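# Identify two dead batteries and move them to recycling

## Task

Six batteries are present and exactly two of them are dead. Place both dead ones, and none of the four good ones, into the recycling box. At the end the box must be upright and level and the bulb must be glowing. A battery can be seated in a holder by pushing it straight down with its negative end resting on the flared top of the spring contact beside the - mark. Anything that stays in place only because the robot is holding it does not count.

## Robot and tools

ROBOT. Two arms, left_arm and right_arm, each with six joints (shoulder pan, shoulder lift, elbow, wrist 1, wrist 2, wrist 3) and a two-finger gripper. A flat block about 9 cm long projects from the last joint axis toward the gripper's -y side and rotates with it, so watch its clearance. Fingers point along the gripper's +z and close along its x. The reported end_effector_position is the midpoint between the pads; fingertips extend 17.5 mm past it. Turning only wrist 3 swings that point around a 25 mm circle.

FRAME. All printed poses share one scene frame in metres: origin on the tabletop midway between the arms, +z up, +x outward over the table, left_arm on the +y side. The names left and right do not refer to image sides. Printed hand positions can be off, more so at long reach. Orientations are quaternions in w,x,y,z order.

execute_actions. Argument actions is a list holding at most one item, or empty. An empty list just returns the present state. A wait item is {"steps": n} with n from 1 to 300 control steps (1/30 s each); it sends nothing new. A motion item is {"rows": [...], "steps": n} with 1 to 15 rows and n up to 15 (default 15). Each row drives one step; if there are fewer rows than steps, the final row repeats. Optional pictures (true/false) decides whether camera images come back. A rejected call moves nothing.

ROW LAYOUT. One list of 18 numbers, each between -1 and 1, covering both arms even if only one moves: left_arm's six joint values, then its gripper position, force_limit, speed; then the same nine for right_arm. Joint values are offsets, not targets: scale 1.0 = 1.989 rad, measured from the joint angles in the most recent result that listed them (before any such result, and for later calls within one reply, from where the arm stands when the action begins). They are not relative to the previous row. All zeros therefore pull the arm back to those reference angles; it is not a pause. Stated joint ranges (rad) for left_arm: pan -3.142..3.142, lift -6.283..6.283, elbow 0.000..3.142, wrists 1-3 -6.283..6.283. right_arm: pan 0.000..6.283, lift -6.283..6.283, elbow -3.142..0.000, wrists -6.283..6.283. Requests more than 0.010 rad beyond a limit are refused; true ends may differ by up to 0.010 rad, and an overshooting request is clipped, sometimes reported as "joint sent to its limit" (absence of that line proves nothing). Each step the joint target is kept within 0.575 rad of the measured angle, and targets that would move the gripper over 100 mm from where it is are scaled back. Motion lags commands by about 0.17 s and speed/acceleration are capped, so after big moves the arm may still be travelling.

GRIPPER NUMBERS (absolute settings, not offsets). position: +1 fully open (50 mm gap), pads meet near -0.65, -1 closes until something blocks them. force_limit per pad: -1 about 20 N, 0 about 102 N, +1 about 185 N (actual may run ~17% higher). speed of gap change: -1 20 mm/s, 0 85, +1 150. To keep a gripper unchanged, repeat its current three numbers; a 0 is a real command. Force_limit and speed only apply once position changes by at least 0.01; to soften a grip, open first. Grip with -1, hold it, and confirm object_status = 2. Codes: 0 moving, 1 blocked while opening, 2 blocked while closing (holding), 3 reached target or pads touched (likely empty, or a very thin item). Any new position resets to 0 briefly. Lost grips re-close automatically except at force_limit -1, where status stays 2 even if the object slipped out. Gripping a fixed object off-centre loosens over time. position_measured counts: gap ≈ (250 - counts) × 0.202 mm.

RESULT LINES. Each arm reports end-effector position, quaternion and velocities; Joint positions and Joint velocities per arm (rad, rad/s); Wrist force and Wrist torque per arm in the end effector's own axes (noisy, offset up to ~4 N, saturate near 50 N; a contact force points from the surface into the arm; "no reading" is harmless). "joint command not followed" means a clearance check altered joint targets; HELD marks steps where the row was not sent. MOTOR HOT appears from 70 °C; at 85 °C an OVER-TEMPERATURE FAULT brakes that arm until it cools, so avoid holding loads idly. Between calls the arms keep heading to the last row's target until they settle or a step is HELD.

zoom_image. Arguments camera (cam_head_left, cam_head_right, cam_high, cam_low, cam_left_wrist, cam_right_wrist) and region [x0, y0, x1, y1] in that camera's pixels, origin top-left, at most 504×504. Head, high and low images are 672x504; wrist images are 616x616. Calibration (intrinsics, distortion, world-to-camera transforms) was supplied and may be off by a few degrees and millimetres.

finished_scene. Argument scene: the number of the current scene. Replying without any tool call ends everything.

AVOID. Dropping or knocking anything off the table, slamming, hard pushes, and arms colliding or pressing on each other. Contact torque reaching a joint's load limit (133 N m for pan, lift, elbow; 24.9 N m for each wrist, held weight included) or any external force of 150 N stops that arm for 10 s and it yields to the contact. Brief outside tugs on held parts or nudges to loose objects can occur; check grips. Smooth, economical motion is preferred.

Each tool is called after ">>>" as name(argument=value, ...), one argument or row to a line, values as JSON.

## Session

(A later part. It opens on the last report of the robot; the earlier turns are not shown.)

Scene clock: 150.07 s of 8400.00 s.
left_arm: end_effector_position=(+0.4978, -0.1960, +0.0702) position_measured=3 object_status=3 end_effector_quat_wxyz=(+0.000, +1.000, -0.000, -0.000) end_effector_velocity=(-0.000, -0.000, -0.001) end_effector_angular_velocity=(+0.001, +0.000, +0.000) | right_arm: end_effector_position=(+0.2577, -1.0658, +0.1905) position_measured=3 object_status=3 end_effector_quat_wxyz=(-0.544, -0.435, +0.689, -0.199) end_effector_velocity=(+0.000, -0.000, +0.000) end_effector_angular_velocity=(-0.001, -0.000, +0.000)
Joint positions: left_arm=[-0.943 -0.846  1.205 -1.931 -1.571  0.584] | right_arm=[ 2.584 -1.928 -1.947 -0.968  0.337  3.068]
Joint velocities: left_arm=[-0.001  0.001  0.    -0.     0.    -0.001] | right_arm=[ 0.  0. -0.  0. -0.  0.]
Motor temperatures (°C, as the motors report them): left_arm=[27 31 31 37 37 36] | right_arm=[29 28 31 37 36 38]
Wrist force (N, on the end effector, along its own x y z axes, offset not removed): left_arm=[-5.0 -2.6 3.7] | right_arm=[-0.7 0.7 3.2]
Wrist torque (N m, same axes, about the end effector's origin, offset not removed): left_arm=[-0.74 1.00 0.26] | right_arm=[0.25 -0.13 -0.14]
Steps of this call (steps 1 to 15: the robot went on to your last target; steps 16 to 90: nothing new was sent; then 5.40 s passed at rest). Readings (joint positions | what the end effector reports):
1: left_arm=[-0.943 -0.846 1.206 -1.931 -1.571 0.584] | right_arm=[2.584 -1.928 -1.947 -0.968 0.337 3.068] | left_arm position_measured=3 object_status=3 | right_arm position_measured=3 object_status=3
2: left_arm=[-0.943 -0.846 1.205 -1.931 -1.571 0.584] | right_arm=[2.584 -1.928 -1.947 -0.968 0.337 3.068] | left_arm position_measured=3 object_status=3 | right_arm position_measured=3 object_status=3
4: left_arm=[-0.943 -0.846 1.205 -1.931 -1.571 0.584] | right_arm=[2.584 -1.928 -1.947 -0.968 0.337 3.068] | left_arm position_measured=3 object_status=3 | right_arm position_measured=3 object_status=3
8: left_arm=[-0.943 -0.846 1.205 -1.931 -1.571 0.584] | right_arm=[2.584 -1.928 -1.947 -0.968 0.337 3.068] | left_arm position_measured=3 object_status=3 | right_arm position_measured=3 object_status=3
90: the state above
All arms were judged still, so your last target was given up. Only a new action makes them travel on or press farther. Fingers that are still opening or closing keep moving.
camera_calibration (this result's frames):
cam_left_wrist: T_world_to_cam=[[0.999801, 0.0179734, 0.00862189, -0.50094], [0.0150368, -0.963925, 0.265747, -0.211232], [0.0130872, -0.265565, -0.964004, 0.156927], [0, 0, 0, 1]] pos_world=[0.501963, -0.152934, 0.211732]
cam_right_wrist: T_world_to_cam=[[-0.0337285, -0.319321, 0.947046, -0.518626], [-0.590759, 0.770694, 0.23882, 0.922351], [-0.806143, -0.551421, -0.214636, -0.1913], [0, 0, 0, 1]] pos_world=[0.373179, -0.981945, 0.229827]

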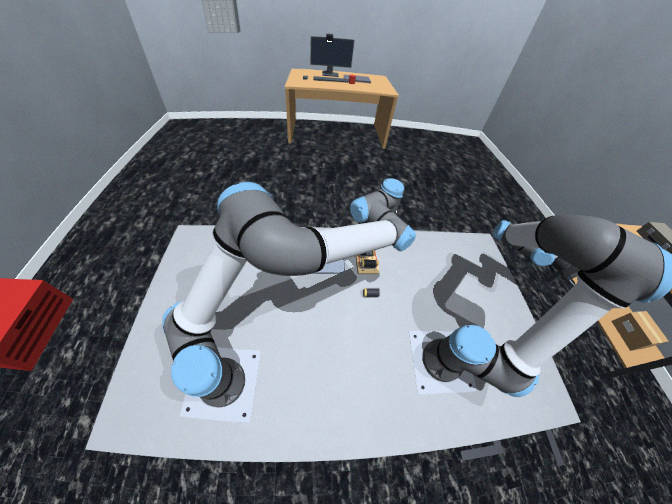

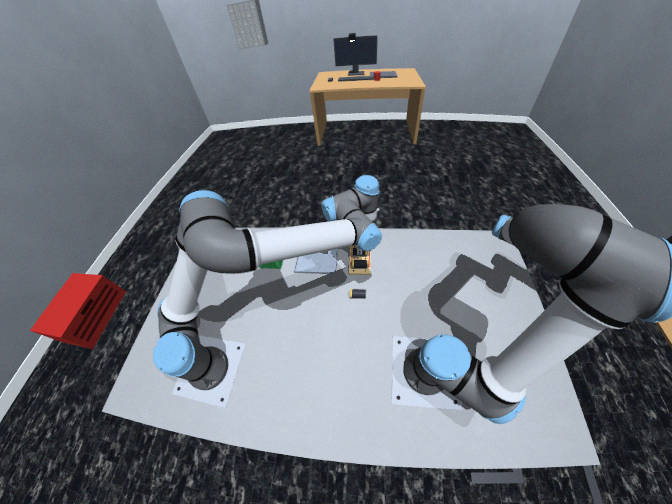

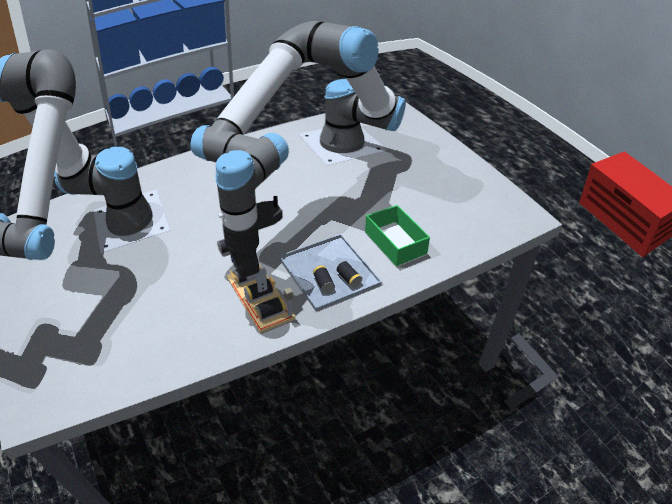

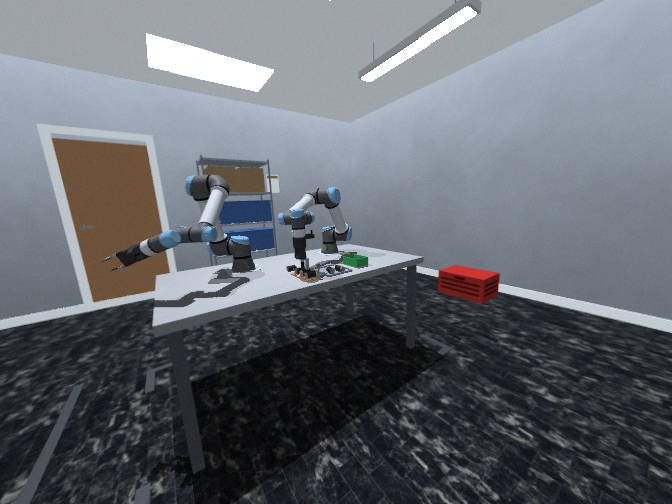

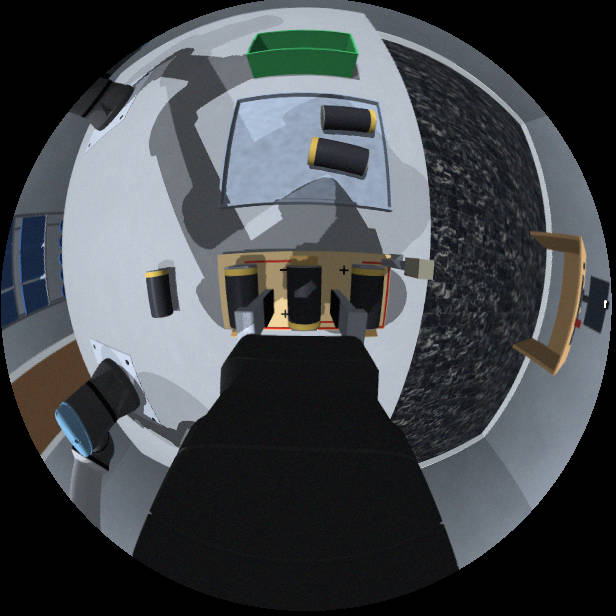

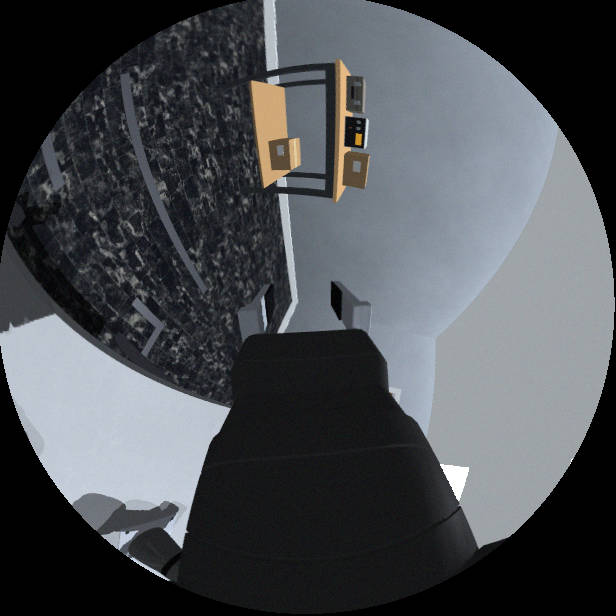

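>>> execute_actions(
  actions=[
    {"rows":[[0.0012,0.004,0.003,-0.007,0,0.0012,1,0,0,0,0,0,0,0,0,1,0,0],[0.0012,0.008,0.006,-0.014,0,0.0012,1,0,0,0,0,0,0,0,0,1,0,0],[0.0012,0.012,0.0095,-0.0215,0,0.0012,1,0,0,0,0,0,0,0,0,1,0,0],[0.0012,0.016,0.0128,-0.0288,0,0.0012,1,0,0,0,0,0,0,0,0,1,0,0],[0.0012,0.0187,0.0153,-0.034,0,0.0012,1,0,0,0,0,0,0,0,0,1,0,0]],"steps":15},
  ],
)

>>> execute_actions(
  actions=[
    {"rows":[[0,0,0,0,0,0,-1,0,0,0,0,0,0,0,0,1,0,0]],"steps":15},
  ],
  pictures=false,
)

Scene clock: 158.07 s of 8400.00 s.
left_arm: end_effector_position=(+0.4999, -0.1960, +0.0364) position_measured=3 object_status=3 end_effector_quat_wxyz=(+0.000, +1.000, -0.000, -0.000) end_effector_velocity=(+0.000, +0.000, -0.012) end_effector_angular_velocity=(-0.001, -0.000, +0.001) | right_arm: end_effector_position=(+0.2577, -1.0658, +0.1905) position_measured=3 object_status=3 end_effector_quat_wxyz=(-0.544, -0.435, +0.689, -0.199) end_effector_velocity=(+0.000, +0.000, +0.001) end_effector_angular_velocity=(-0.001, -0.002, +0.000)
Joint positions: left_arm=[-0.941 -0.81   1.235 -1.995 -1.571  0.586] | right_arm=[ 2.584 -1.928 -1.947 -0.968  0.337  3.068]
Joint velocities: left_arm=[ 0.001  0.013  0.011 -0.024  0.    -0.001] | right_arm=[ 0.     0.001  0.     0.001  0.    -0.   ]
Motor temperatures (°C, as the motors report them): left_arm=[27 31 31 37 37 36] | right_arm=[29 28 31 37 36 38]
Wrist force (N, on the end effector, along its own x y z axes, offset not removed): left_arm=[-3.5 0.0 -1.8] | right_arm=[0.1 -0.5 2.1]
Wrist torque (N m, same axes, about the end effector's origin, offset not removed): left_arm=[-0.22 0.67 0.02] | right_arm=[0.05 -0.17 -0.14]
Steps of this call (steps 1 to 90: nothing new was sent; then 4.50 s passed at rest; steps 91 to 105: all 15 steps of this action). Readings (joint positions | what the end effector reports):
91: left_arm=[-0.943 -0.846 1.205 -1.931 -1.571 0.584] | right_arm=[2.584 -1.928 -1.947 -0.968 0.337 3.068] | left_arm position_measured=3 object_status=3 | right_arm position_measured=3 object_status=3
92: left_arm=[-0.943 -0.845 1.206 -1.932 -1.571 0.584] | right_arm=[2.584 -1.928 -1.947 -0.968 0.337 3.068] | left_arm position_measured=3 object_status=3 | right_arm position_measured=3 object_status=3
94: left_arm=[-0.942 -0.839 1.211 -1.943 -1.571 0.585] | right_arm=[2.584 -1.928 -1.947 -0.968 0.337 3.068] | left_arm position_measured=3 object_status=3 | right_arm position_measured=3 object_status=3
98: left_arm=[-0.941 -0.820 1.226 -1.977 -1.571 0.586] | right_arm=[2.584 -1.928 -1.947 -0.968 0.337 3.068] | left_arm position_measured=3 object_status=3 | right_arm position_measured=3 object_status=3
105: the state above
camera_calibration (this result's frames):
cam_left_wrist: T_world_to_cam=[[0.999801, 0.0179724, 0.00860965, -0.502738], [0.0150394, -0.963932, 0.265723, -0.202294], [0.0130748, -0.265541, -0.964011, 0.124411], [0, 0, 0, 1]] pos_world=[0.504053, -0.152926, 0.178016]
cam_right_wrist: T_world_to_cam=[[-0.0337283, -0.319321, 0.947046, -0.518626], [-0.590759, 0.770694, 0.23882, 0.92235], [-0.806143, -0.551421, -0.214636, -0.1913], [0, 0, 0, 1]] pos_world=[0.373179, -0.981945, 0.229827]

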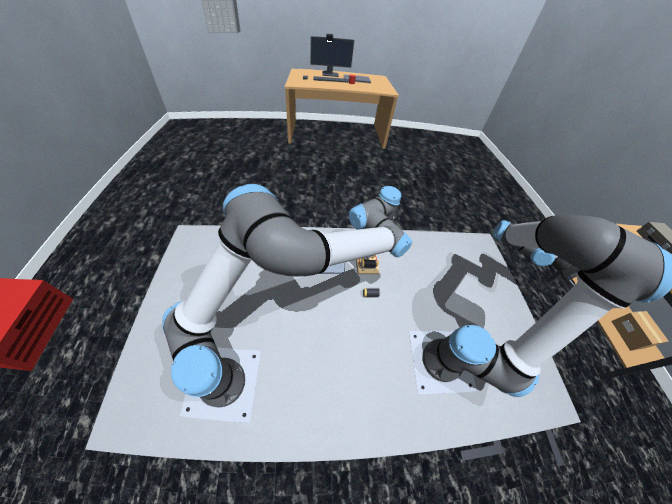

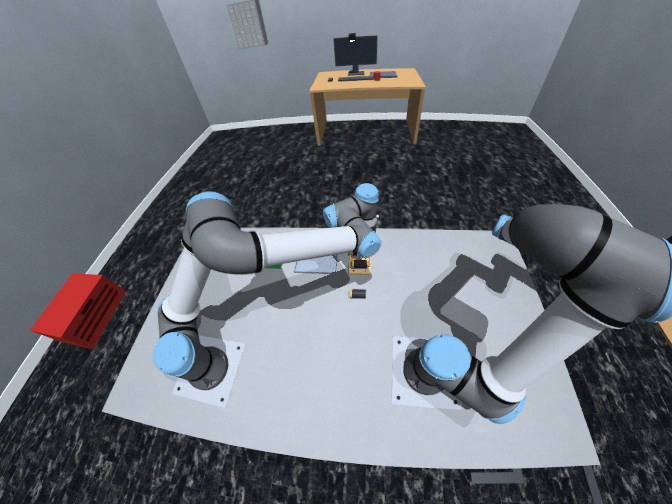

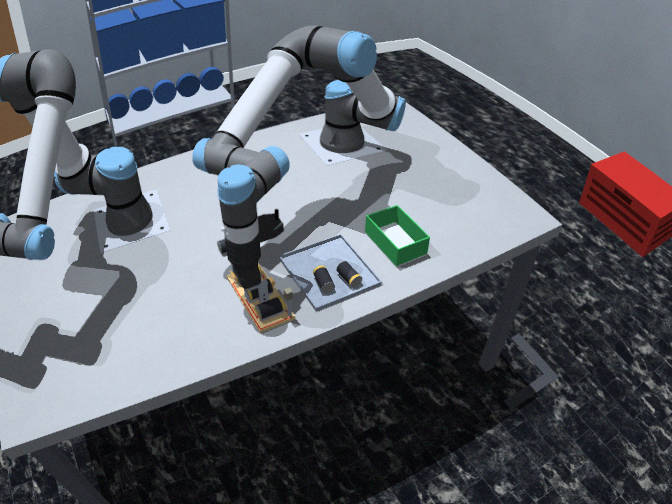

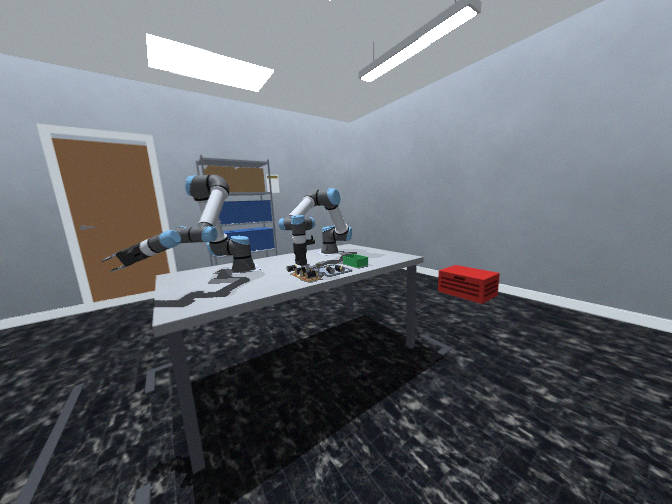

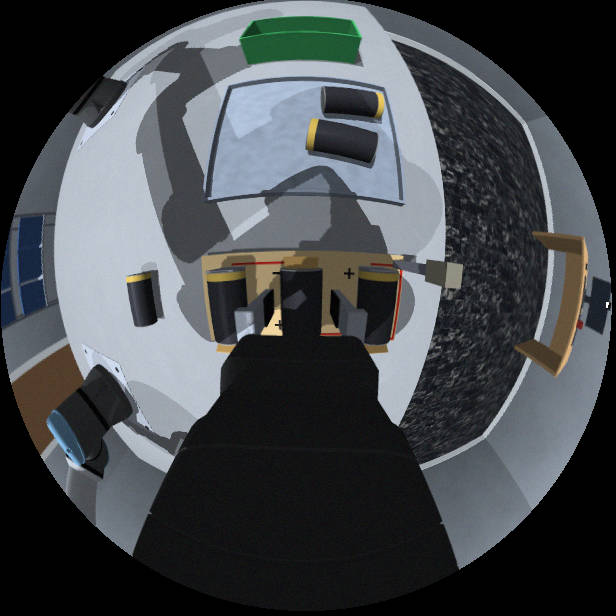

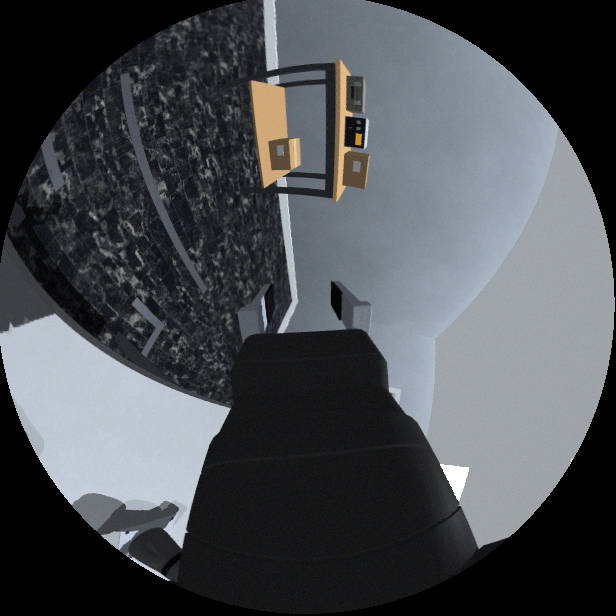

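Scene clock: 158.57 s of 8400.00 s.
left_arm: end_effector_position=(+0.4999, -0.1960, +0.0364) position_measured=93 object_status=2 end_effector_quat_wxyz=(+0.000, +1.000, -0.000, -0.000) end_effector_velocity=(+0.000, +0.000, -0.001) end_effector_angular_velocity=(+0.001, +0.001, +0.001) | right_arm: end_effector_position=(+0.2577, -1.0658, +0.1905) position_measured=3 object_status=3 end_effector_quat_wxyz=(-0.544, -0.435, +0.689, -0.199) end_effector_velocity=(+0.000, +0.000, +0.000) end_effector_angular_velocity=(+0.000, +0.001, +0.001)
Joint positions: left_arm=[-0.941 -0.81   1.235 -1.995 -1.571  0.586] | right_arm=[ 2.584 -1.928 -1.947 -0.968  0.337  3.068]
Joint velocities: left_arm=[ 0.     0.001 -0.     0.     0.    -0.001] | right_arm=[ 0.001  0.    -0.    -0.001  0.    -0.   ]
Motor temperatures (°C, as the motors report them): left_arm=[27 31 31 37 37 36] | right_arm=[29 28 31 37 36 38]
Wrist force (N, on the end effector, along its own x y z axes, offset not removed): left_arm=[0.1 -0.5 4.5] | right_arm=[-0.8 0.5 1.5]
Wrist torque (N m, same axes, about the end effector's origin, offset not removed): left_arm=[-0.34 0.17 0.05] | right_arm=[0.20 -0.07 -0.04]
Steps of this call (steps 1 to 15: all 15 steps of this action). Readings (joint positions | what the end effector reports):
1: left_arm=[-0.941 -0.810 1.235 -1.996 -1.571 0.586] | right_arm=[2.584 -1.928 -1.947 -0.968 0.337 3.068] | left_arm position_measured=8 object_status=0 | right_arm position_measured=3 object_status=3
2: left_arm=[-0.941 -0.810 1.235 -1.996 -1.571 0.586] | right_arm=[2.584 -1.928 -1.947 -0.968 0.337 3.068] | left_arm position_measured=23 object_status=0 | right_arm position_measured=3 object_status=3
4: left_arm=[-0.941 -0.810 1.235 -1.996 -1.571 0.586] | right_arm=[2.584 -1.928 -1.947 -0.968 0.337 3.068] | left_arm position_measured=51 object_status=0 | right_arm position_measured=3 object_status=3
8: left_arm=[-0.941 -0.810 1.235 -1.996 -1.571 0.586] | right_arm=[2.584 -1.928 -1.947 -0.968 0.337 3.068] | left_arm position_measured=93 object_status=0 | right_arm position_measured=3 object_status=3
15: the state above

>>> execute_actions(
  actions=[
    {"rows":[[0,-0.0015,-0.0015,0.003,0,0,-1,0,0,0,0,0,0,0,0,1,0,0],[0,-0.003,-0.003,0.006,0,0,-1,0,0,0,0,0,0,0,0,1,0,0],[0,-0.005,-0.005,0.010,0,0,-1,0,0,0,0,0,0,0,0,1,0,0],[0,-0.008,-0.008,0.016,0,0,-1,0,0,0,0,0,0,0,0,1,0,0],[0,-0.011,-0.0115,0.0225,0,0,-1,0,0,0,0,0,0,0,0,1,0,0],[0,-0.015,-0.016,0.031,0,0,-1,0,0,0,0,0,0,0,0,1,0,0],[0,-0.018,-0.0205,0.0385,0,0,-1,0,0,0,0,0,0,0,0,1,0,0],[0,-0.021,-0.025,0.046,0,0,-1,0,0,0,0,0,0,0,0,1,0,0],[0,-0.0245,-0.03,0.0546,0,0,-1,0,0,0,0,0,0,0,0,1,0,0]],"steps":15},
  ],
)

Scene clock: 164.50 s of 8400.00 s.
left_arm: end_effector_position=(+0.5001, -0.1961, +0.0841) position_measured=93 object_status=2 end_effector_quat_wxyz=(+0.000, +1.000, -0.000, -0.000) end_effector_velocity=(-0.001, +0.002, +0.049) end_effector_angular_velocity=(+0.003, +0.002, +0.001) | right_arm: end_effector_position=(+0.2577, -1.0658, +0.1905) position_measured=3 object_status=3 end_effector_quat_wxyz=(-0.544, -0.435, +0.689, -0.199) end_effector_velocity=(-0.001, -0.000, -0.000) end_effector_angular_velocity=(+0.000, +0.002, -0.001)
Joint positions: left_arm=[-0.941 -0.854  1.182 -1.899 -1.571  0.586] | right_arm=[ 2.584 -1.928 -1.947 -0.968  0.337  3.068]
Joint velocities: left_arm=[ 0.001 -0.043 -0.057  0.103 -0.    -0.   ] | right_arm=[-0.001 -0.001 -0.    -0.    -0.001 -0.   ]
Motor temperatures (°C, as the motors report them): left_arm=[27 31 31 37 37 36] | right_arm=[29 28 31 37 36 38]
Wrist force (N, on the end effector, along its own x y z axes, offset not removed): left_arm=[-3.6 0.1 1.1] | right_arm=[-0.9 -0.3 2.1]
Wrist torque (N m, same axes, about the end effector's origin, offset not removed): left_arm=[-0.27 0.77 0.17] | right_arm=[0.09 -0.04 0.00]
Steps of this call (steps 1 to 15: the robot went on to your last target; steps 16 to 90: nothing new was sent; then 2.43 s passed at rest; steps 91 to 105: all 15 steps of this action). Readings (joint positions | what the end effector reports):
91: left_arm=[-0.941 -0.810 1.235 -1.995 -1.571 0.586] | right_arm=[2.584 -1.928 -1.947 -0.968 0.337 3.068] | left_arm position_measured=93 object_status=2 | right_arm position_measured=3 object_status=3
92: left_arm=[-0.941 -0.811 1.234 -1.995 -1.571 0.586] | right_arm=[2.584 -1.928 -1.947 -0.968 0.337 3.068] | left_arm position_measured=93 object_status=2 | right_arm position_measured=3 object_status=3
94: left_arm=[-0.941 -0.813 1.232 -1.989 -1.571 0.586] | right_arm=[2.584 -1.928 -1.947 -0.968 0.337 3.068] | left_arm position_measured=93 object_status=2 | right_arm position_measured=3 object_status=3
98: left_arm=[-0.941 -0.828 1.216 -1.960 -1.571 0.586] | right_arm=[2.584 -1.928 -1.947 -0.968 0.337 3.068] | left_arm position_measured=93 object_status=2 | right_arm position_measured=3 object_status=3
105: the state above
camera_calibration (this result's frames):
cam_left_wrist: T_world_to_cam=[[0.9998, 0.0179903, 0.0086889, -0.503272], [0.0150341, -0.963901, 0.265835, -0.215123], [0.0131577, -0.265652, -0.963979, 0.170268], [0, 0, 0, 1]] pos_world=[0.504165, -0.153072, 0.225695]
cam_right_wrist: T_world_to_cam=[[-0.0337286, -0.319322, 0.947046, -0.518626], [-0.590759, 0.770694, 0.23882, 0.922351], [-0.806143, -0.551421, -0.214636, -0.191299], [0, 0, 0, 1]] pos_world=[0.373179, -0.981945, 0.229827]

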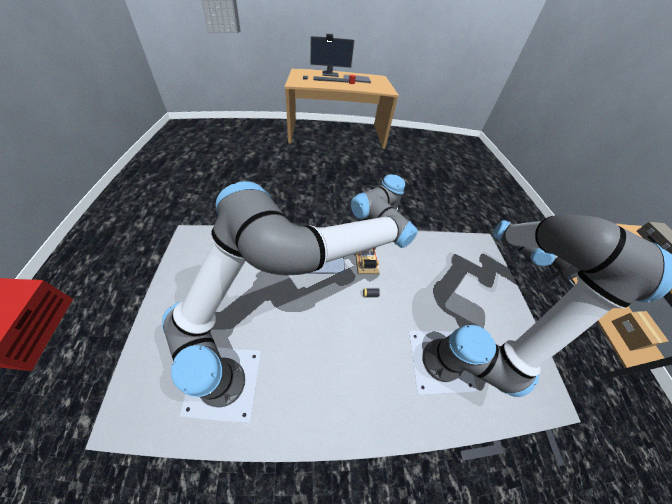

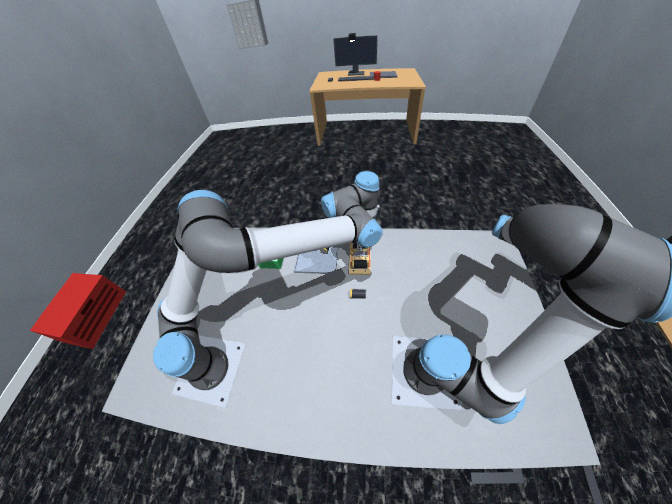

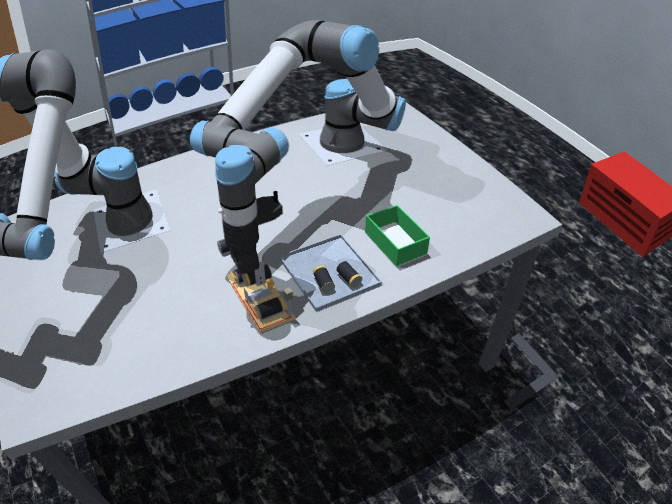

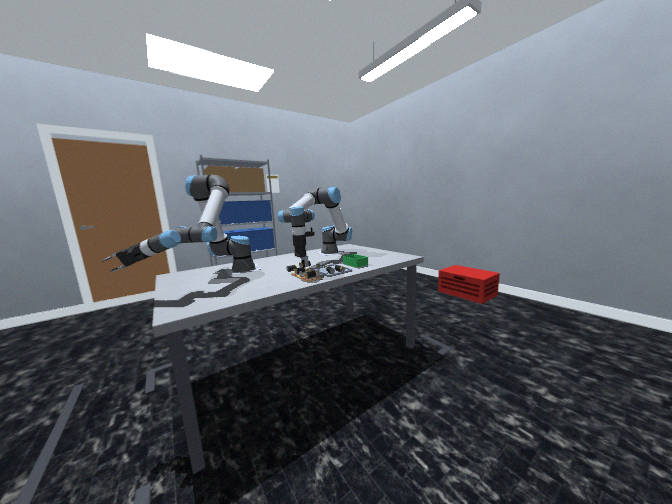

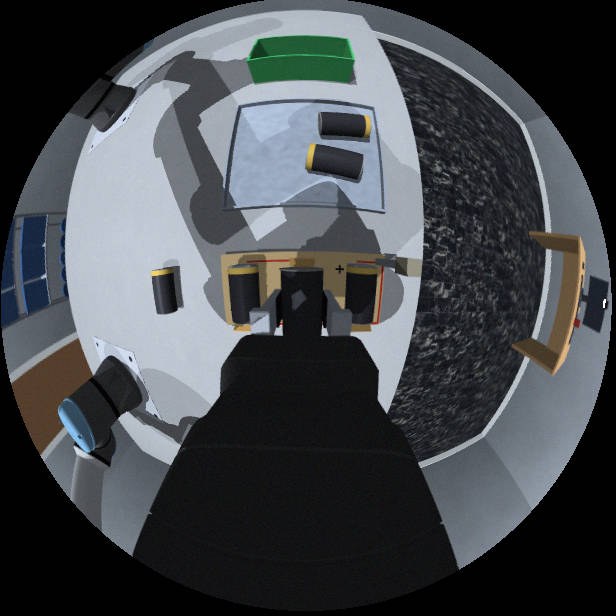

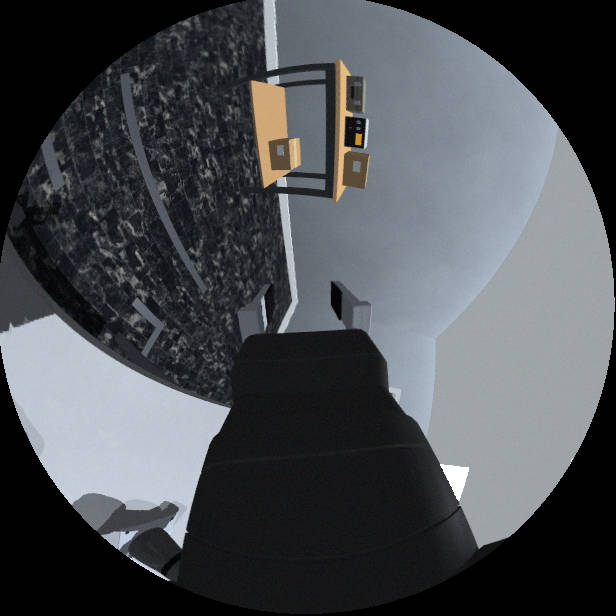

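>>> zoom_image(
  camera="cam_left_wrist",
  region=[240, 240, 360, 340],
)

>>> execute_actions(
  actions=[
    {"rows":[[0.006,-0.02,0.028,-0.008,0,0.006,-1,0,0,0,0,0,0,0,0,1,0,0],[0.012,-0.037,0.06,-0.023,0,0.012,-1,0,0,0,0,0,0,0,0,1,0,0],[0.017,-0.054,0.092,-0.038,0,0.017,-1,0,0,0,0,0,0,0,0,1,0,0],[0.023,-0.071,0.124,-0.053,0,0.023,-1,0,0,0,0,0,0,0,0,1,0,0],[0.029,-0.088,0.156,-0.068,0,0.029,-1,0,0,0,0,0,0,0,0,1,0,0],[0.035,-0.105,0.188,-0.083,0,0.035,-1,0,0,0,0,0,0,0,0,1,0,0],[0.04,-0.122,0.22,-0.098,0,0.04,-1,0,0,0,0,0,0,0,0,1,0,0],[0.046,-0.139,0.252,-0.113,0,0.046,-1,0,0,0,0,0,0,0,0,1,0,0],[0.052,-0.156,0.284,-0.128,0,0.052,-1,0,0,0,0,0,0,0,0,1,0,0],[0.0577,-0.1711,0.3137,-0.1426,0,0.0577,-1,0,0,0,0,0,0,0,0,1,0,0]],"steps":15},
  ],
  pictures=false,
)

>>> execute_actions(
  actions=[
    {"steps":20},
  ],
)

Region (240, 240, 360, 340) of cam_left_wrist's 616x616 image, scaled by 4.200, with more detail than that image has.

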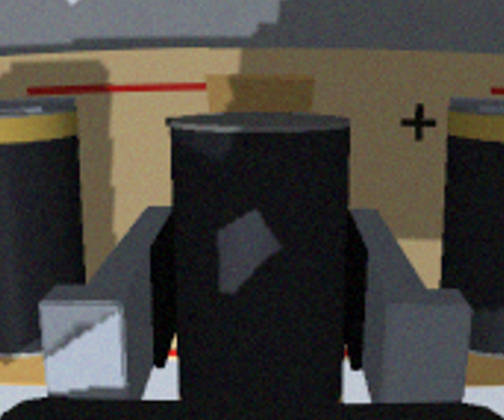

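Scene clock: 175.57 s of 8400.00 s.
left_arm: end_effector_position=(+0.4630, -0.0326, +0.0696) position_measured=93 object_status=2 end_effector_quat_wxyz=(+0.004, +1.000, -0.000, +0.003) end_effector_velocity=(-0.118, +0.276, -0.079) end_effector_angular_velocity=(+0.057, +0.045, +0.000) | right_arm: end_effector_position=(+0.2577, -1.0658, +0.1905) position_measured=3 object_status=3 end_effector_quat_wxyz=(-0.544, -0.435, +0.689, -0.199) end_effector_velocity=(-0.000, -0.000, -0.000) end_effector_angular_velocity=(+0.001, +0.000, -0.001)
Joint positions: left_arm=[-0.842 -1.146  1.705 -2.139 -1.571  0.685] | right_arm=[ 2.584 -1.928 -1.947 -0.968  0.337  3.068]
Joint velocities: left_arm=[ 0.136 -0.413  0.849 -0.364 -0.     0.136] | right_arm=[-0.001 -0.001 -0.    -0.     0.     0.   ]
Motor temperatures (°C, as the motors report them): left_arm=[27 31 31 37 37 36] | right_arm=[29 28 31 37 36 38]
Wrist force (N, on the end effector, along its own x y z axes, offset not removed): left_arm=[-3.2 -6.7 2.9] | right_arm=[-0.8 0.9 2.3]
Wrist torque (N m, same axes, about the end effector's origin, offset not removed): left_arm=[-1.16 0.64 0.22] | right_arm=[0.24 -0.08 -0.11]
Steps of this call (steps 1 to 30: the robot went on to your last target; steps 31 to 90: nothing new was sent; then 7.57 s passed at rest; steps 91 to 105: all 15 steps of this action). Readings (joint positions | what the end effector reports):
91: left_arm=[-0.941 -0.859 1.175 -1.887 -1.571 0.586] | right_arm=[2.584 -1.928 -1.947 -0.968 0.337 3.068] | left_arm position_measured=93 object_status=2 | right_arm position_measured=3 object_status=3
92: left_arm=[-0.939 -0.863 1.180 -1.890 -1.571 0.588] | right_arm=[2.584 -1.928 -1.947 -0.968 0.337 3.068] | left_arm position_measured=93 object_status=2 | right_arm position_measured=3 object_status=3
94: left_arm=[-0.930 -0.888 1.221 -1.911 -1.571 0.597] | right_arm=[2.584 -1.928 -1.947 -0.968 0.337 3.068] | left_arm position_measured=93 object_status=2 | right_arm position_measured=3 object_status=3
98: left_arm=[-0.897 -0.982 1.389 -1.994 -1.571 0.630] | right_arm=[2.584 -1.928 -1.947 -0.968 0.337 3.068] | left_arm position_measured=93 object_status=2 | right_arm position_measured=3 object_status=3
105: the state above

Scene clock: 176.23 s of 8400.00 s.
left_arm: end_effector_position=(+0.4482, -0.0001, +0.0601) position_measured=93 object_status=2 end_effector_quat_wxyz=(+0.000, +1.000, -0.000, -0.000) end_effector_velocity=(-0.000, +0.001, -0.000) end_effector_angular_velocity=(+0.000, +0.000, +0.001) | right_arm: end_effector_position=(+0.2577, -1.0658, +0.1905) position_measured=3 object_status=3 end_effector_quat_wxyz=(-0.544, -0.435, +0.689, -0.199) end_effector_velocity=(-0.000, +0.000, -0.000) end_effector_angular_velocity=(+0.001, +0.002, +0.000)
Joint positions: left_arm=[-0.826 -1.194  1.805 -2.183 -1.571  0.701] | right_arm=[ 2.584 -1.928 -1.947 -0.968  0.337  3.068]
Joint velocities: left_arm=[ 0.001 -0.001  0.002 -0.001  0.    -0.   ] | right_arm=[ 0.    -0.001 -0.    -0.001 -0.     0.   ]
Motor temperatures (°C, as the motors report them): left_arm=[27 31 31 37 37 36] | right_arm=[29 28 31 37 36 38]
Wrist force (N, on the end effector, along its own x y z axes, offset not removed): left_arm=[-4.0 -0.4 3.0] | right_arm=[0.6 0.6 2.7]
Wrist torque (N m, same axes, about the end effector's origin, offset not removed): left_arm=[-0.29 0.88 0.07] | right_arm=[0.19 -0.25 -0.08]
Steps of this call (steps 1 to 20: the robot went on to your last target). Readings (joint positions | what the end effector reports):
1: left_arm=[-0.838 -1.158 1.730 -2.150 -1.571 0.689] | right_arm=[2.584 -1.928 -1.947 -0.968 0.337 3.068] | left_arm position_measured=93 object_status=2 | right_arm position_measured=3 object_status=3
2: left_arm=[-0.835 -1.167 1.749 -2.158 -1.571 0.692] | right_arm=[2.584 -1.928 -1.947 -0.968 0.337 3.068] | left_arm position_measured=93 object_status=2 | right_arm position_measured=3 object_status=3
4: left_arm=[-0.831 -1.179 1.773 -2.169 -1.571 0.696] | right_arm=[2.584 -1.928 -1.947 -0.968 0.337 3.068] | left_arm position_measured=93 object_status=2 | right_arm position_measured=3 object_status=3
8: left_arm=[-0.828 -1.189 1.795 -2.178 -1.571 0.699] | right_arm=[2.584 -1.928 -1.947 -0.968 0.337 3.068] | left_arm position_measured=93 object_status=2 | right_arm position_measured=3 object_status=3
20: the state above
camera_calibration (this result's frames):
cam_left_wrist: T_world_to_cam=[[0.9998, 0.0179797, 0.00880588, -0.454781], [0.0149923, -0.963892, 0.26587, -0.0189781], [0.0132682, -0.265685, -0.963969, 0.199829], [0, 0, 0, 1]] pos_world=[0.452323, 0.0429756, 0.20168]
cam_right_wrist: T_world_to_cam=[[-0.0337285, -0.319321, 0.947046, -0.518626], [-0.590759, 0.770694, 0.23882, 0.922351], [-0.806143, -0.551421, -0.214636, -0.1913], [0, 0, 0, 1]] pos_world=[0.373179, -0.981945, 0.229827]

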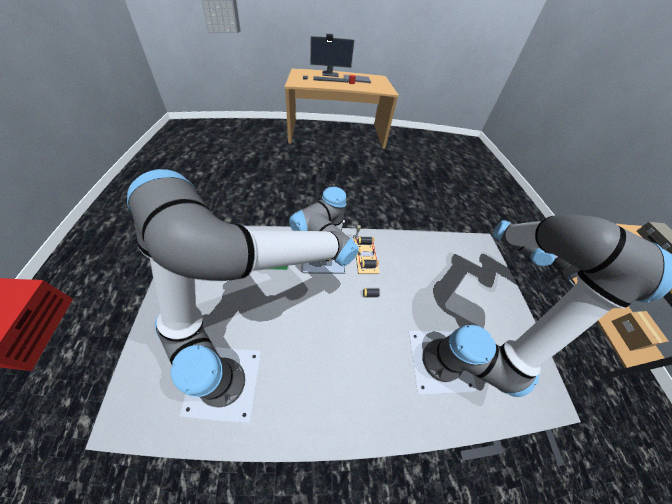

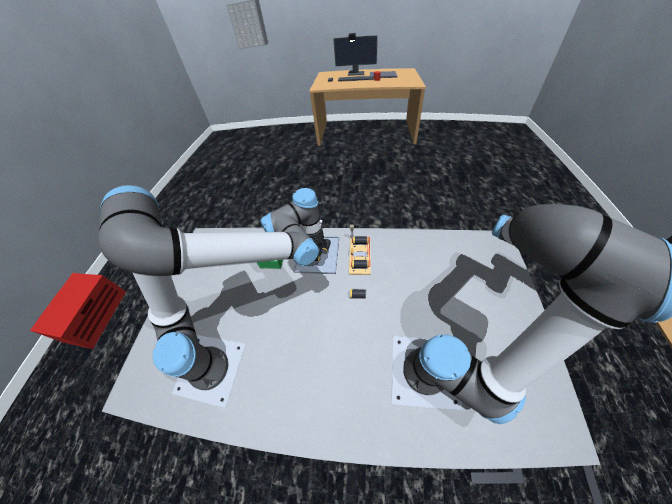

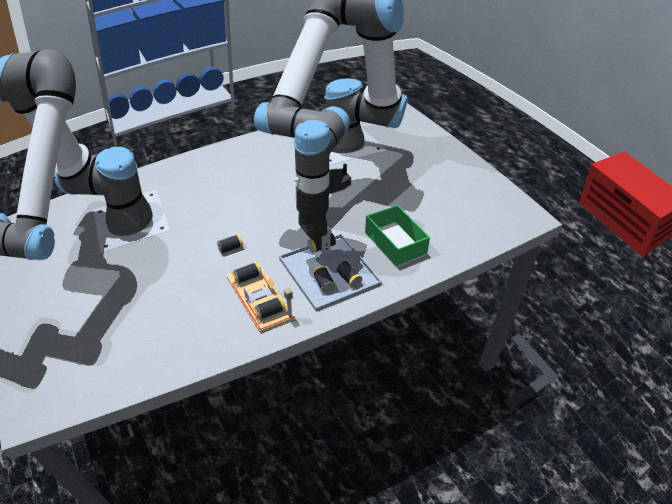

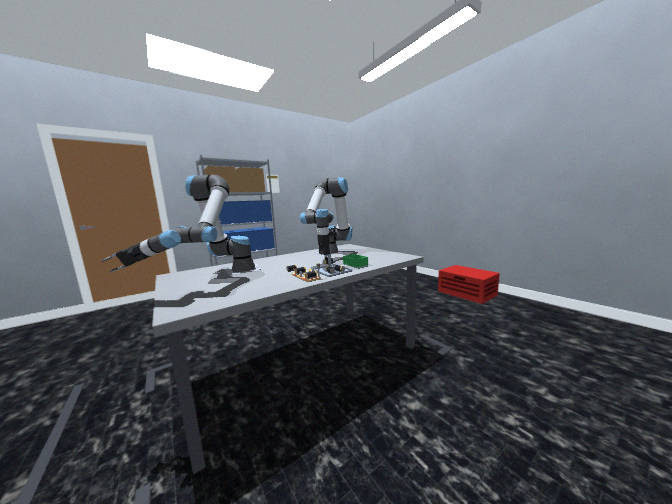

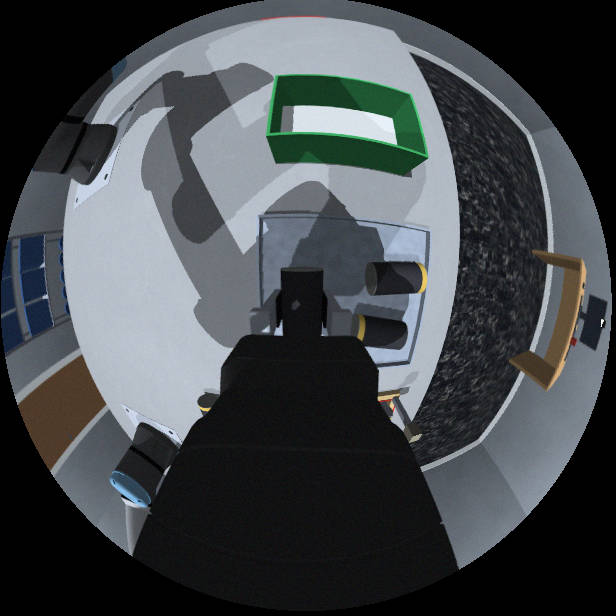

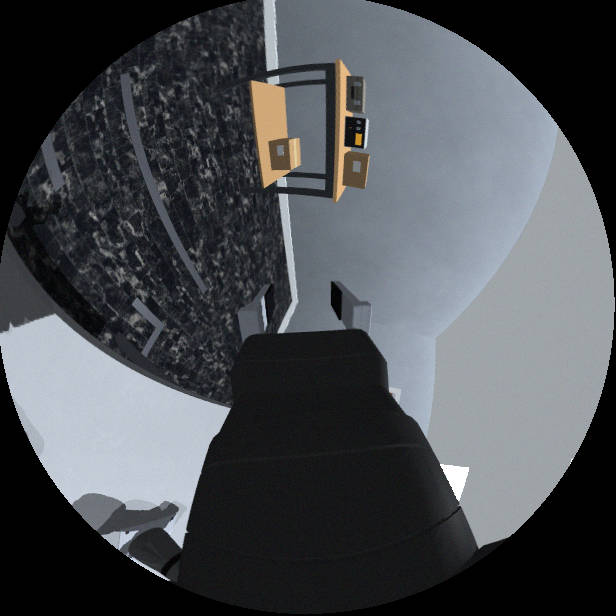

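>>> execute_actions(
  actions=[
    {"rows":[[0,0.005,0.0035,-0.0085,0,0,-1,0,0,0,0,0,0,0,0,1,0,0],[0,0.01,0.007,-0.017,0,0,-1,0,0,0,0,0,0,0,0,1,0,0],[0,0.015,0.0102,-0.0252,0,0,-1,0,0,0,0,0,0,0,0,1,0,0],[0,0.02,0.0132,-0.0332,0,0,-1,0,0,0,0,0,0,0,0,1,0,0],[0,0.0231,0.0151,-0.0382,0,0,-1,0,0,0,0,0,0,0,0,1,0,0]],"steps":15},
  ],
  pictures=false,
)

>>> execute_actions(
  actions=[
    {"steps":12},
  ],
  pictures=false,
)

Scene clock: 181.37 s of 8400.00 s.
left_arm: end_effector_position=(+0.4482, -0.0001, +0.0301) position_measured=93 object_status=2 end_effector_quat_wxyz=(+0.000, +1.000, -0.000, -0.000) end_effector_velocity=(-0.000, +0.000, -0.011) end_effector_angular_velocity=(+0.001, +0.000, -0.001) | right_arm: end_effector_position=(+0.2577, -1.0658, +0.1905) position_measured=3 object_status=3 end_effector_quat_wxyz=(-0.544, -0.435, +0.689, -0.199) end_effector_velocity=(-0.001, -0.000, -0.000) end_effector_angular_velocity=(+0.001, +0.002, -0.001)
Joint positions: left_arm=[-0.826 -1.15   1.834 -2.255 -1.571  0.701] | right_arm=[ 2.584 -1.928 -1.947 -0.968  0.337  3.068]
Joint velocities: left_arm=[ 0.     0.017  0.01  -0.027 -0.     0.001] | right_arm=[-0.002 -0.001 -0.    -0.001 -0.    -0.   ]
Motor temperatures (°C, as the motors report them): left_arm=[27 31 31 37 37 36] | right_arm=[29 28 31 37 36 38]
Wrist force (N, on the end effector, along its own x y z axes, offset not removed): left_arm=[-4.0 0.6 0.9] | right_arm=[0.1 0.4 1.2]
Wrist torque (N m, same axes, about the end effector's origin, offset not removed): left_arm=[-0.27 0.81 0.16] | right_arm=[0.10 -0.16 -0.09]
Steps of this call (steps 1 to 15: the robot went on to your last target; steps 16 to 90: nothing new was sent; then 1.63 s passed at rest; steps 91 to 105: all 15 steps of this action). Readings (joint positions | what the end effector reports):
91: left_arm=[-0.826 -1.194 1.806 -2.183 -1.571 0.701] | right_arm=[2.584 -1.928 -1.947 -0.968 0.337 3.068] | left_arm position_measured=93 object_status=2 | right_arm position_measured=3 object_status=3
92: left_arm=[-0.826 -1.193 1.807 -2.185 -1.571 0.701] | right_arm=[2.584 -1.928 -1.947 -0.968 0.337 3.068] | left_arm position_measured=93 object_status=2 | right_arm position_measured=3 object_status=3
94: left_arm=[-0.826 -1.185 1.812 -2.198 -1.571 0.701] | right_arm=[2.584 -1.928 -1.947 -0.968 0.337 3.068] | left_arm position_measured=93 object_status=2 | right_arm position_measured=3 object_status=3
98: left_arm=[-0.826 -1.162 1.827 -2.235 -1.571 0.701] | right_arm=[2.584 -1.928 -1.947 -0.968 0.337 3.068] | left_arm position_measured=93 object_status=2 | right_arm position_measured=3 object_status=3
105: the state above

Scene clock: 181.77 s of 8400.00 s.
left_arm: end_effector_position=(+0.4482, -0.0000, +0.0288) position_measured=93 object_status=2 end_effector_quat_wxyz=(+0.000, +1.000, -0.000, -0.000) end_effector_velocity=(+0.000, -0.000, -0.000) end_effector_angular_velocity=(-0.000, -0.000, -0.002) | right_arm: end_effector_position=(+0.2577, -1.0658, +0.1905) position_measured=3 object_status=3 end_effector_quat_wxyz=(-0.544, -0.435, +0.689, -0.199) end_effector_velocity=(-0.000, -0.000, -0.001) end_effector_angular_velocity=(+0.000, +0.001, -0.000)
Joint positions: left_arm=[-0.826 -1.148  1.835 -2.258 -1.571  0.701] | right_arm=[ 2.584 -1.928 -1.947 -0.968  0.337  3.068]
Joint velocities: left_arm=[-0.     0.001 -0.    -0.001  0.     0.002] | right_arm=[-0.    -0.001  0.     0.001 -0.    -0.   ]
Motor temperatures (°C, as the motors report them): left_arm=[27 31 31 37 37 36] | right_arm=[29 28 31 37 36 38]
Wrist force (N, on the end effector, along its own x y z axes, offset not removed): left_arm=[-3.5 -2.9 2.3] | right_arm=[-0.7 -0.5 2.5]
Wrist torque (N m, same axes, about the end effector's origin, offset not removed): left_arm=[-0.67 0.77 0.14] | right_arm=[0.03 -0.06 -0.03]
Steps of this call (steps 1 to 12: the robot went on to your last target). Readings (joint positions | what the end effector reports):
1: left_arm=[-0.826 -1.150 1.834 -2.256 -1.571 0.701] | right_arm=[2.584 -1.928 -1.947 -0.968 0.337 3.068] | left_arm position_measured=93 object_status=2 | right_arm position_measured=3 object_status=3
2: left_arm=[-0.826 -1.149 1.835 -2.257 -1.571 0.701] | right_arm=[2.584 -1.928 -1.947 -0.968 0.337 3.068] | left_arm position_measured=93 object_status=2 | right_arm position_measured=3 object_status=3
4: left_arm=[-0.826 -1.149 1.835 -2.258 -1.571 0.701] | right_arm=[2.584 -1.928 -1.947 -0.968 0.337 3.068] | left_arm position_measured=93 object_status=2 | right_arm position_measured=3 object_status=3
8: left_arm=[-0.826 -1.148 1.835 -2.258 -1.571 0.701] | right_arm=[2.584 -1.928 -1.947 -0.968 0.337 3.068] | left_arm position_measured=93 object_status=2 | right_arm position_measured=3 object_status=3
12: the state above

>>> execute_actions(
  actions=[
    {"rows":[[0,0.0005,0.0003,-0.0008,0,0,-1,0,0,0,0,0,0,0,0,1,0,0],[0,0.0005,0.0003,-0.0008,0,0,-1,0,0,0,0,0,0,0,0,1,0,0],[0,0.0005,0.0003,-0.0008,0,0,-1,0,0,0,0,0,0,0,0,1,0,0],[0,0.0005,0.0003,-0.0008,0,0,-1,0,0,0,0,0,0,0,0,1,0,0],[0,0.0005,0.0003,-0.0008,0,0,-1,0,0,0,0,0,0,0,0,1,0,0],[0,0.0005,0.0003,-0.0008,0,0,-1,0,0,0,0,0,0,0,0,1,0,0],[0,0.0005,0.0003,-0.0008,0,0,1,0,0,0,0,0,0,0,0,1,0,0]],"steps":15},
  ],
  pictures=false,
)

>>> execute_actions(
  actions=[
    {"rows":[[0,-0.006,-0.004,0.01,0,0,1,0,0,0,0,0,0,0,0,1,0,0],[0,-0.012,-0.008,0.02,0,0,1,0,0,0,0,0,0,0,0,1,0,0],[0,-0.018,-0.012,0.03,0,0,1,0,0,0,0,0,0,0,0,1,0,0],[0,-0.024,-0.016,0.04,0,0,1,0,0,0,0,0,0,0,0,1,0,0],[0,-0.032,-0.023,0.055,0,0,1,0,0,0,0,0,0,0,0,1,0,0]],"steps":12},
  ],
  pictures=false,
)

Scene clock: 188.30 s of 8400.00 s.
left_arm: end_effector_position=(+0.4482, -0.0001, +0.0282) position_measured=3 object_status=0 end_effector_quat_wxyz=(+0.000, +1.000, -0.000, -0.000) end_effector_velocity=(+0.000, +0.001, -0.000) end_effector_angular_velocity=(+0.000, +0.000, +0.000) | right_arm: end_effector_position=(+0.2577, -1.0658, +0.1905) position_measured=3 object_status=3 end_effector_quat_wxyz=(-0.544, -0.435, +0.689, -0.199) end_effector_velocity=(+0.001, +0.000, +0.000) end_effector_angular_velocity=(-0.000, +0.000, +0.001)
Joint positions: left_arm=[-0.826 -1.147  1.836 -2.26  -1.571  0.701] | right_arm=[ 2.584 -1.928 -1.947 -0.968  0.337  3.068]
Joint velocities: left_arm=[ 0.001  0.     0.    -0.     0.     0.   ] | right_arm=[ 0.001  0.    -0.    -0.001 -0.001 -0.   ]
Motor temperatures (°C, as the motors report them): left_arm=[27 31 31 37 37 36] | right_arm=[29 28 31 37 36 38]
Wrist force (N, on the end effector, along its own x y z axes, offset not removed): left_arm=[-0.9 0.7 0.0] | right_arm=[-1.2 -1.0 2.7]
Wrist torque (N m, same axes, about the end effector's origin, offset not removed): left_arm=[-0.36 0.34 0.15] | right_arm=[-0.03 0.10 -0.11]
Steps of this call (steps 1 to 15: the robot went on to your last target; steps 16 to 90: nothing new was sent; then 3.03 s passed at rest; steps 91 to 105: all 15 steps of this action). Readings (joint positions | what the end effector reports):
91: left_arm=[-0.826 -1.148 1.835 -2.259 -1.571 0.701] | right_arm=[2.584 -1.928 -1.947 -0.968 0.337 3.068] | left_arm position_measured=93 object_status=2 | right_arm position_measured=3 object_status=3
92: left_arm=[-0.826 -1.148 1.835 -2.259 -1.571 0.701] | right_arm=[2.584 -1.928 -1.947 -0.968 0.337 3.068] | left_arm position_measured=93 object_status=2 | right_arm position_measured=3 object_status=3
94: left_arm=[-0.826 -1.148 1.836 -2.259 -1.571 0.701] | right_arm=[2.584 -1.928 -1.947 -0.968 0.337 3.068] | left_arm position_measured=93 object_status=2 | right_arm position_measured=3 object_status=3
98: left_arm=[-0.826 -1.147 1.836 -2.260 -1.571 0.701] | right_arm=[2.584 -1.928 -1.947 -0.968 0.337 3.068] | left_arm position_measured=74 object_status=0 | right_arm position_measured=3 object_status=3
105: the state above

Scene clock: 188.70 s of 8400.00 s.
left_arm: end_effector_position=(+0.4486, -0.0005, +0.0682) position_measured=3 object_status=3 end_effector_quat_wxyz=(+0.001, +1.000, -0.000, +0.000) end_effector_velocity=(-0.001, +0.001, +0.042) end_effector_angular_velocity=(+0.002, +0.001, -0.001) | right_arm: end_effector_position=(+0.2577, -1.0658, +0.1905) position_measured=3 object_status=3 end_effector_quat_wxyz=(-0.544, -0.435, +0.689, -0.199) end_effector_velocity=(+0.001, +0.000, +0.000) end_effector_angular_velocity=(-0.001, -0.000, +0.001)
Joint positions: left_arm=[-0.826 -1.204  1.795 -2.163 -1.571  0.701] | right_arm=[ 2.584 -1.928 -1.947 -0.968  0.337  3.068]
Joint velocities: left_arm=[ 0.    -0.059 -0.043  0.104  0.     0.001] | right_arm=[ 0.001  0.    -0.     0.001 -0.    -0.   ]
Motor temperatures (°C, as the motors report them): left_arm=[27 31 31 37 37 36] | right_arm=[29 28 31 37 36 38]
Wrist force (N, on the end effector, along its own x y z axes, offset not removed): left_arm=[0.0 -2.3 -2.1] | right_arm=[0.0 -0.6 2.1]
Wrist torque (N m, same axes, about the end effector's origin, offset not removed): left_arm=[-0.65 0.23 0.20] | right_arm=[0.00 -0.24 -0.17]
Steps of this call (steps 1 to 12: all 12 steps of this action). Readings (joint positions | what the end effector reports):
1: left_arm=[-0.826 -1.147 1.836 -2.260 -1.571 0.701] | right_arm=[2.584 -1.928 -1.947 -0.968 0.337 3.068] | left_arm position_measured=3 object_status=0 | right_arm position_measured=3 object_status=3
2: left_arm=[-0.826 -1.149 1.835 -2.258 -1.571 0.701] | right_arm=[2.584 -1.928 -1.947 -0.968 0.337 3.068] | left_arm position_measured=3 object_status=0 | right_arm position_measured=3 object_status=3
4: left_arm=[-0.826 -1.158 1.828 -2.243 -1.571 0.701] | right_arm=[2.584 -1.928 -1.947 -0.968 0.337 3.068] | left_arm position_measured=3 object_status=0 | right_arm position_measured=3 object_status=3
8: left_arm=[-0.826 -1.190 1.806 -2.189 -1.571 0.701] | right_arm=[2.584 -1.928 -1.947 -0.968 0.337 3.068] | left_arm position_measured=3 object_status=3 | right_arm position_measured=3 object_status=3
12: the state above


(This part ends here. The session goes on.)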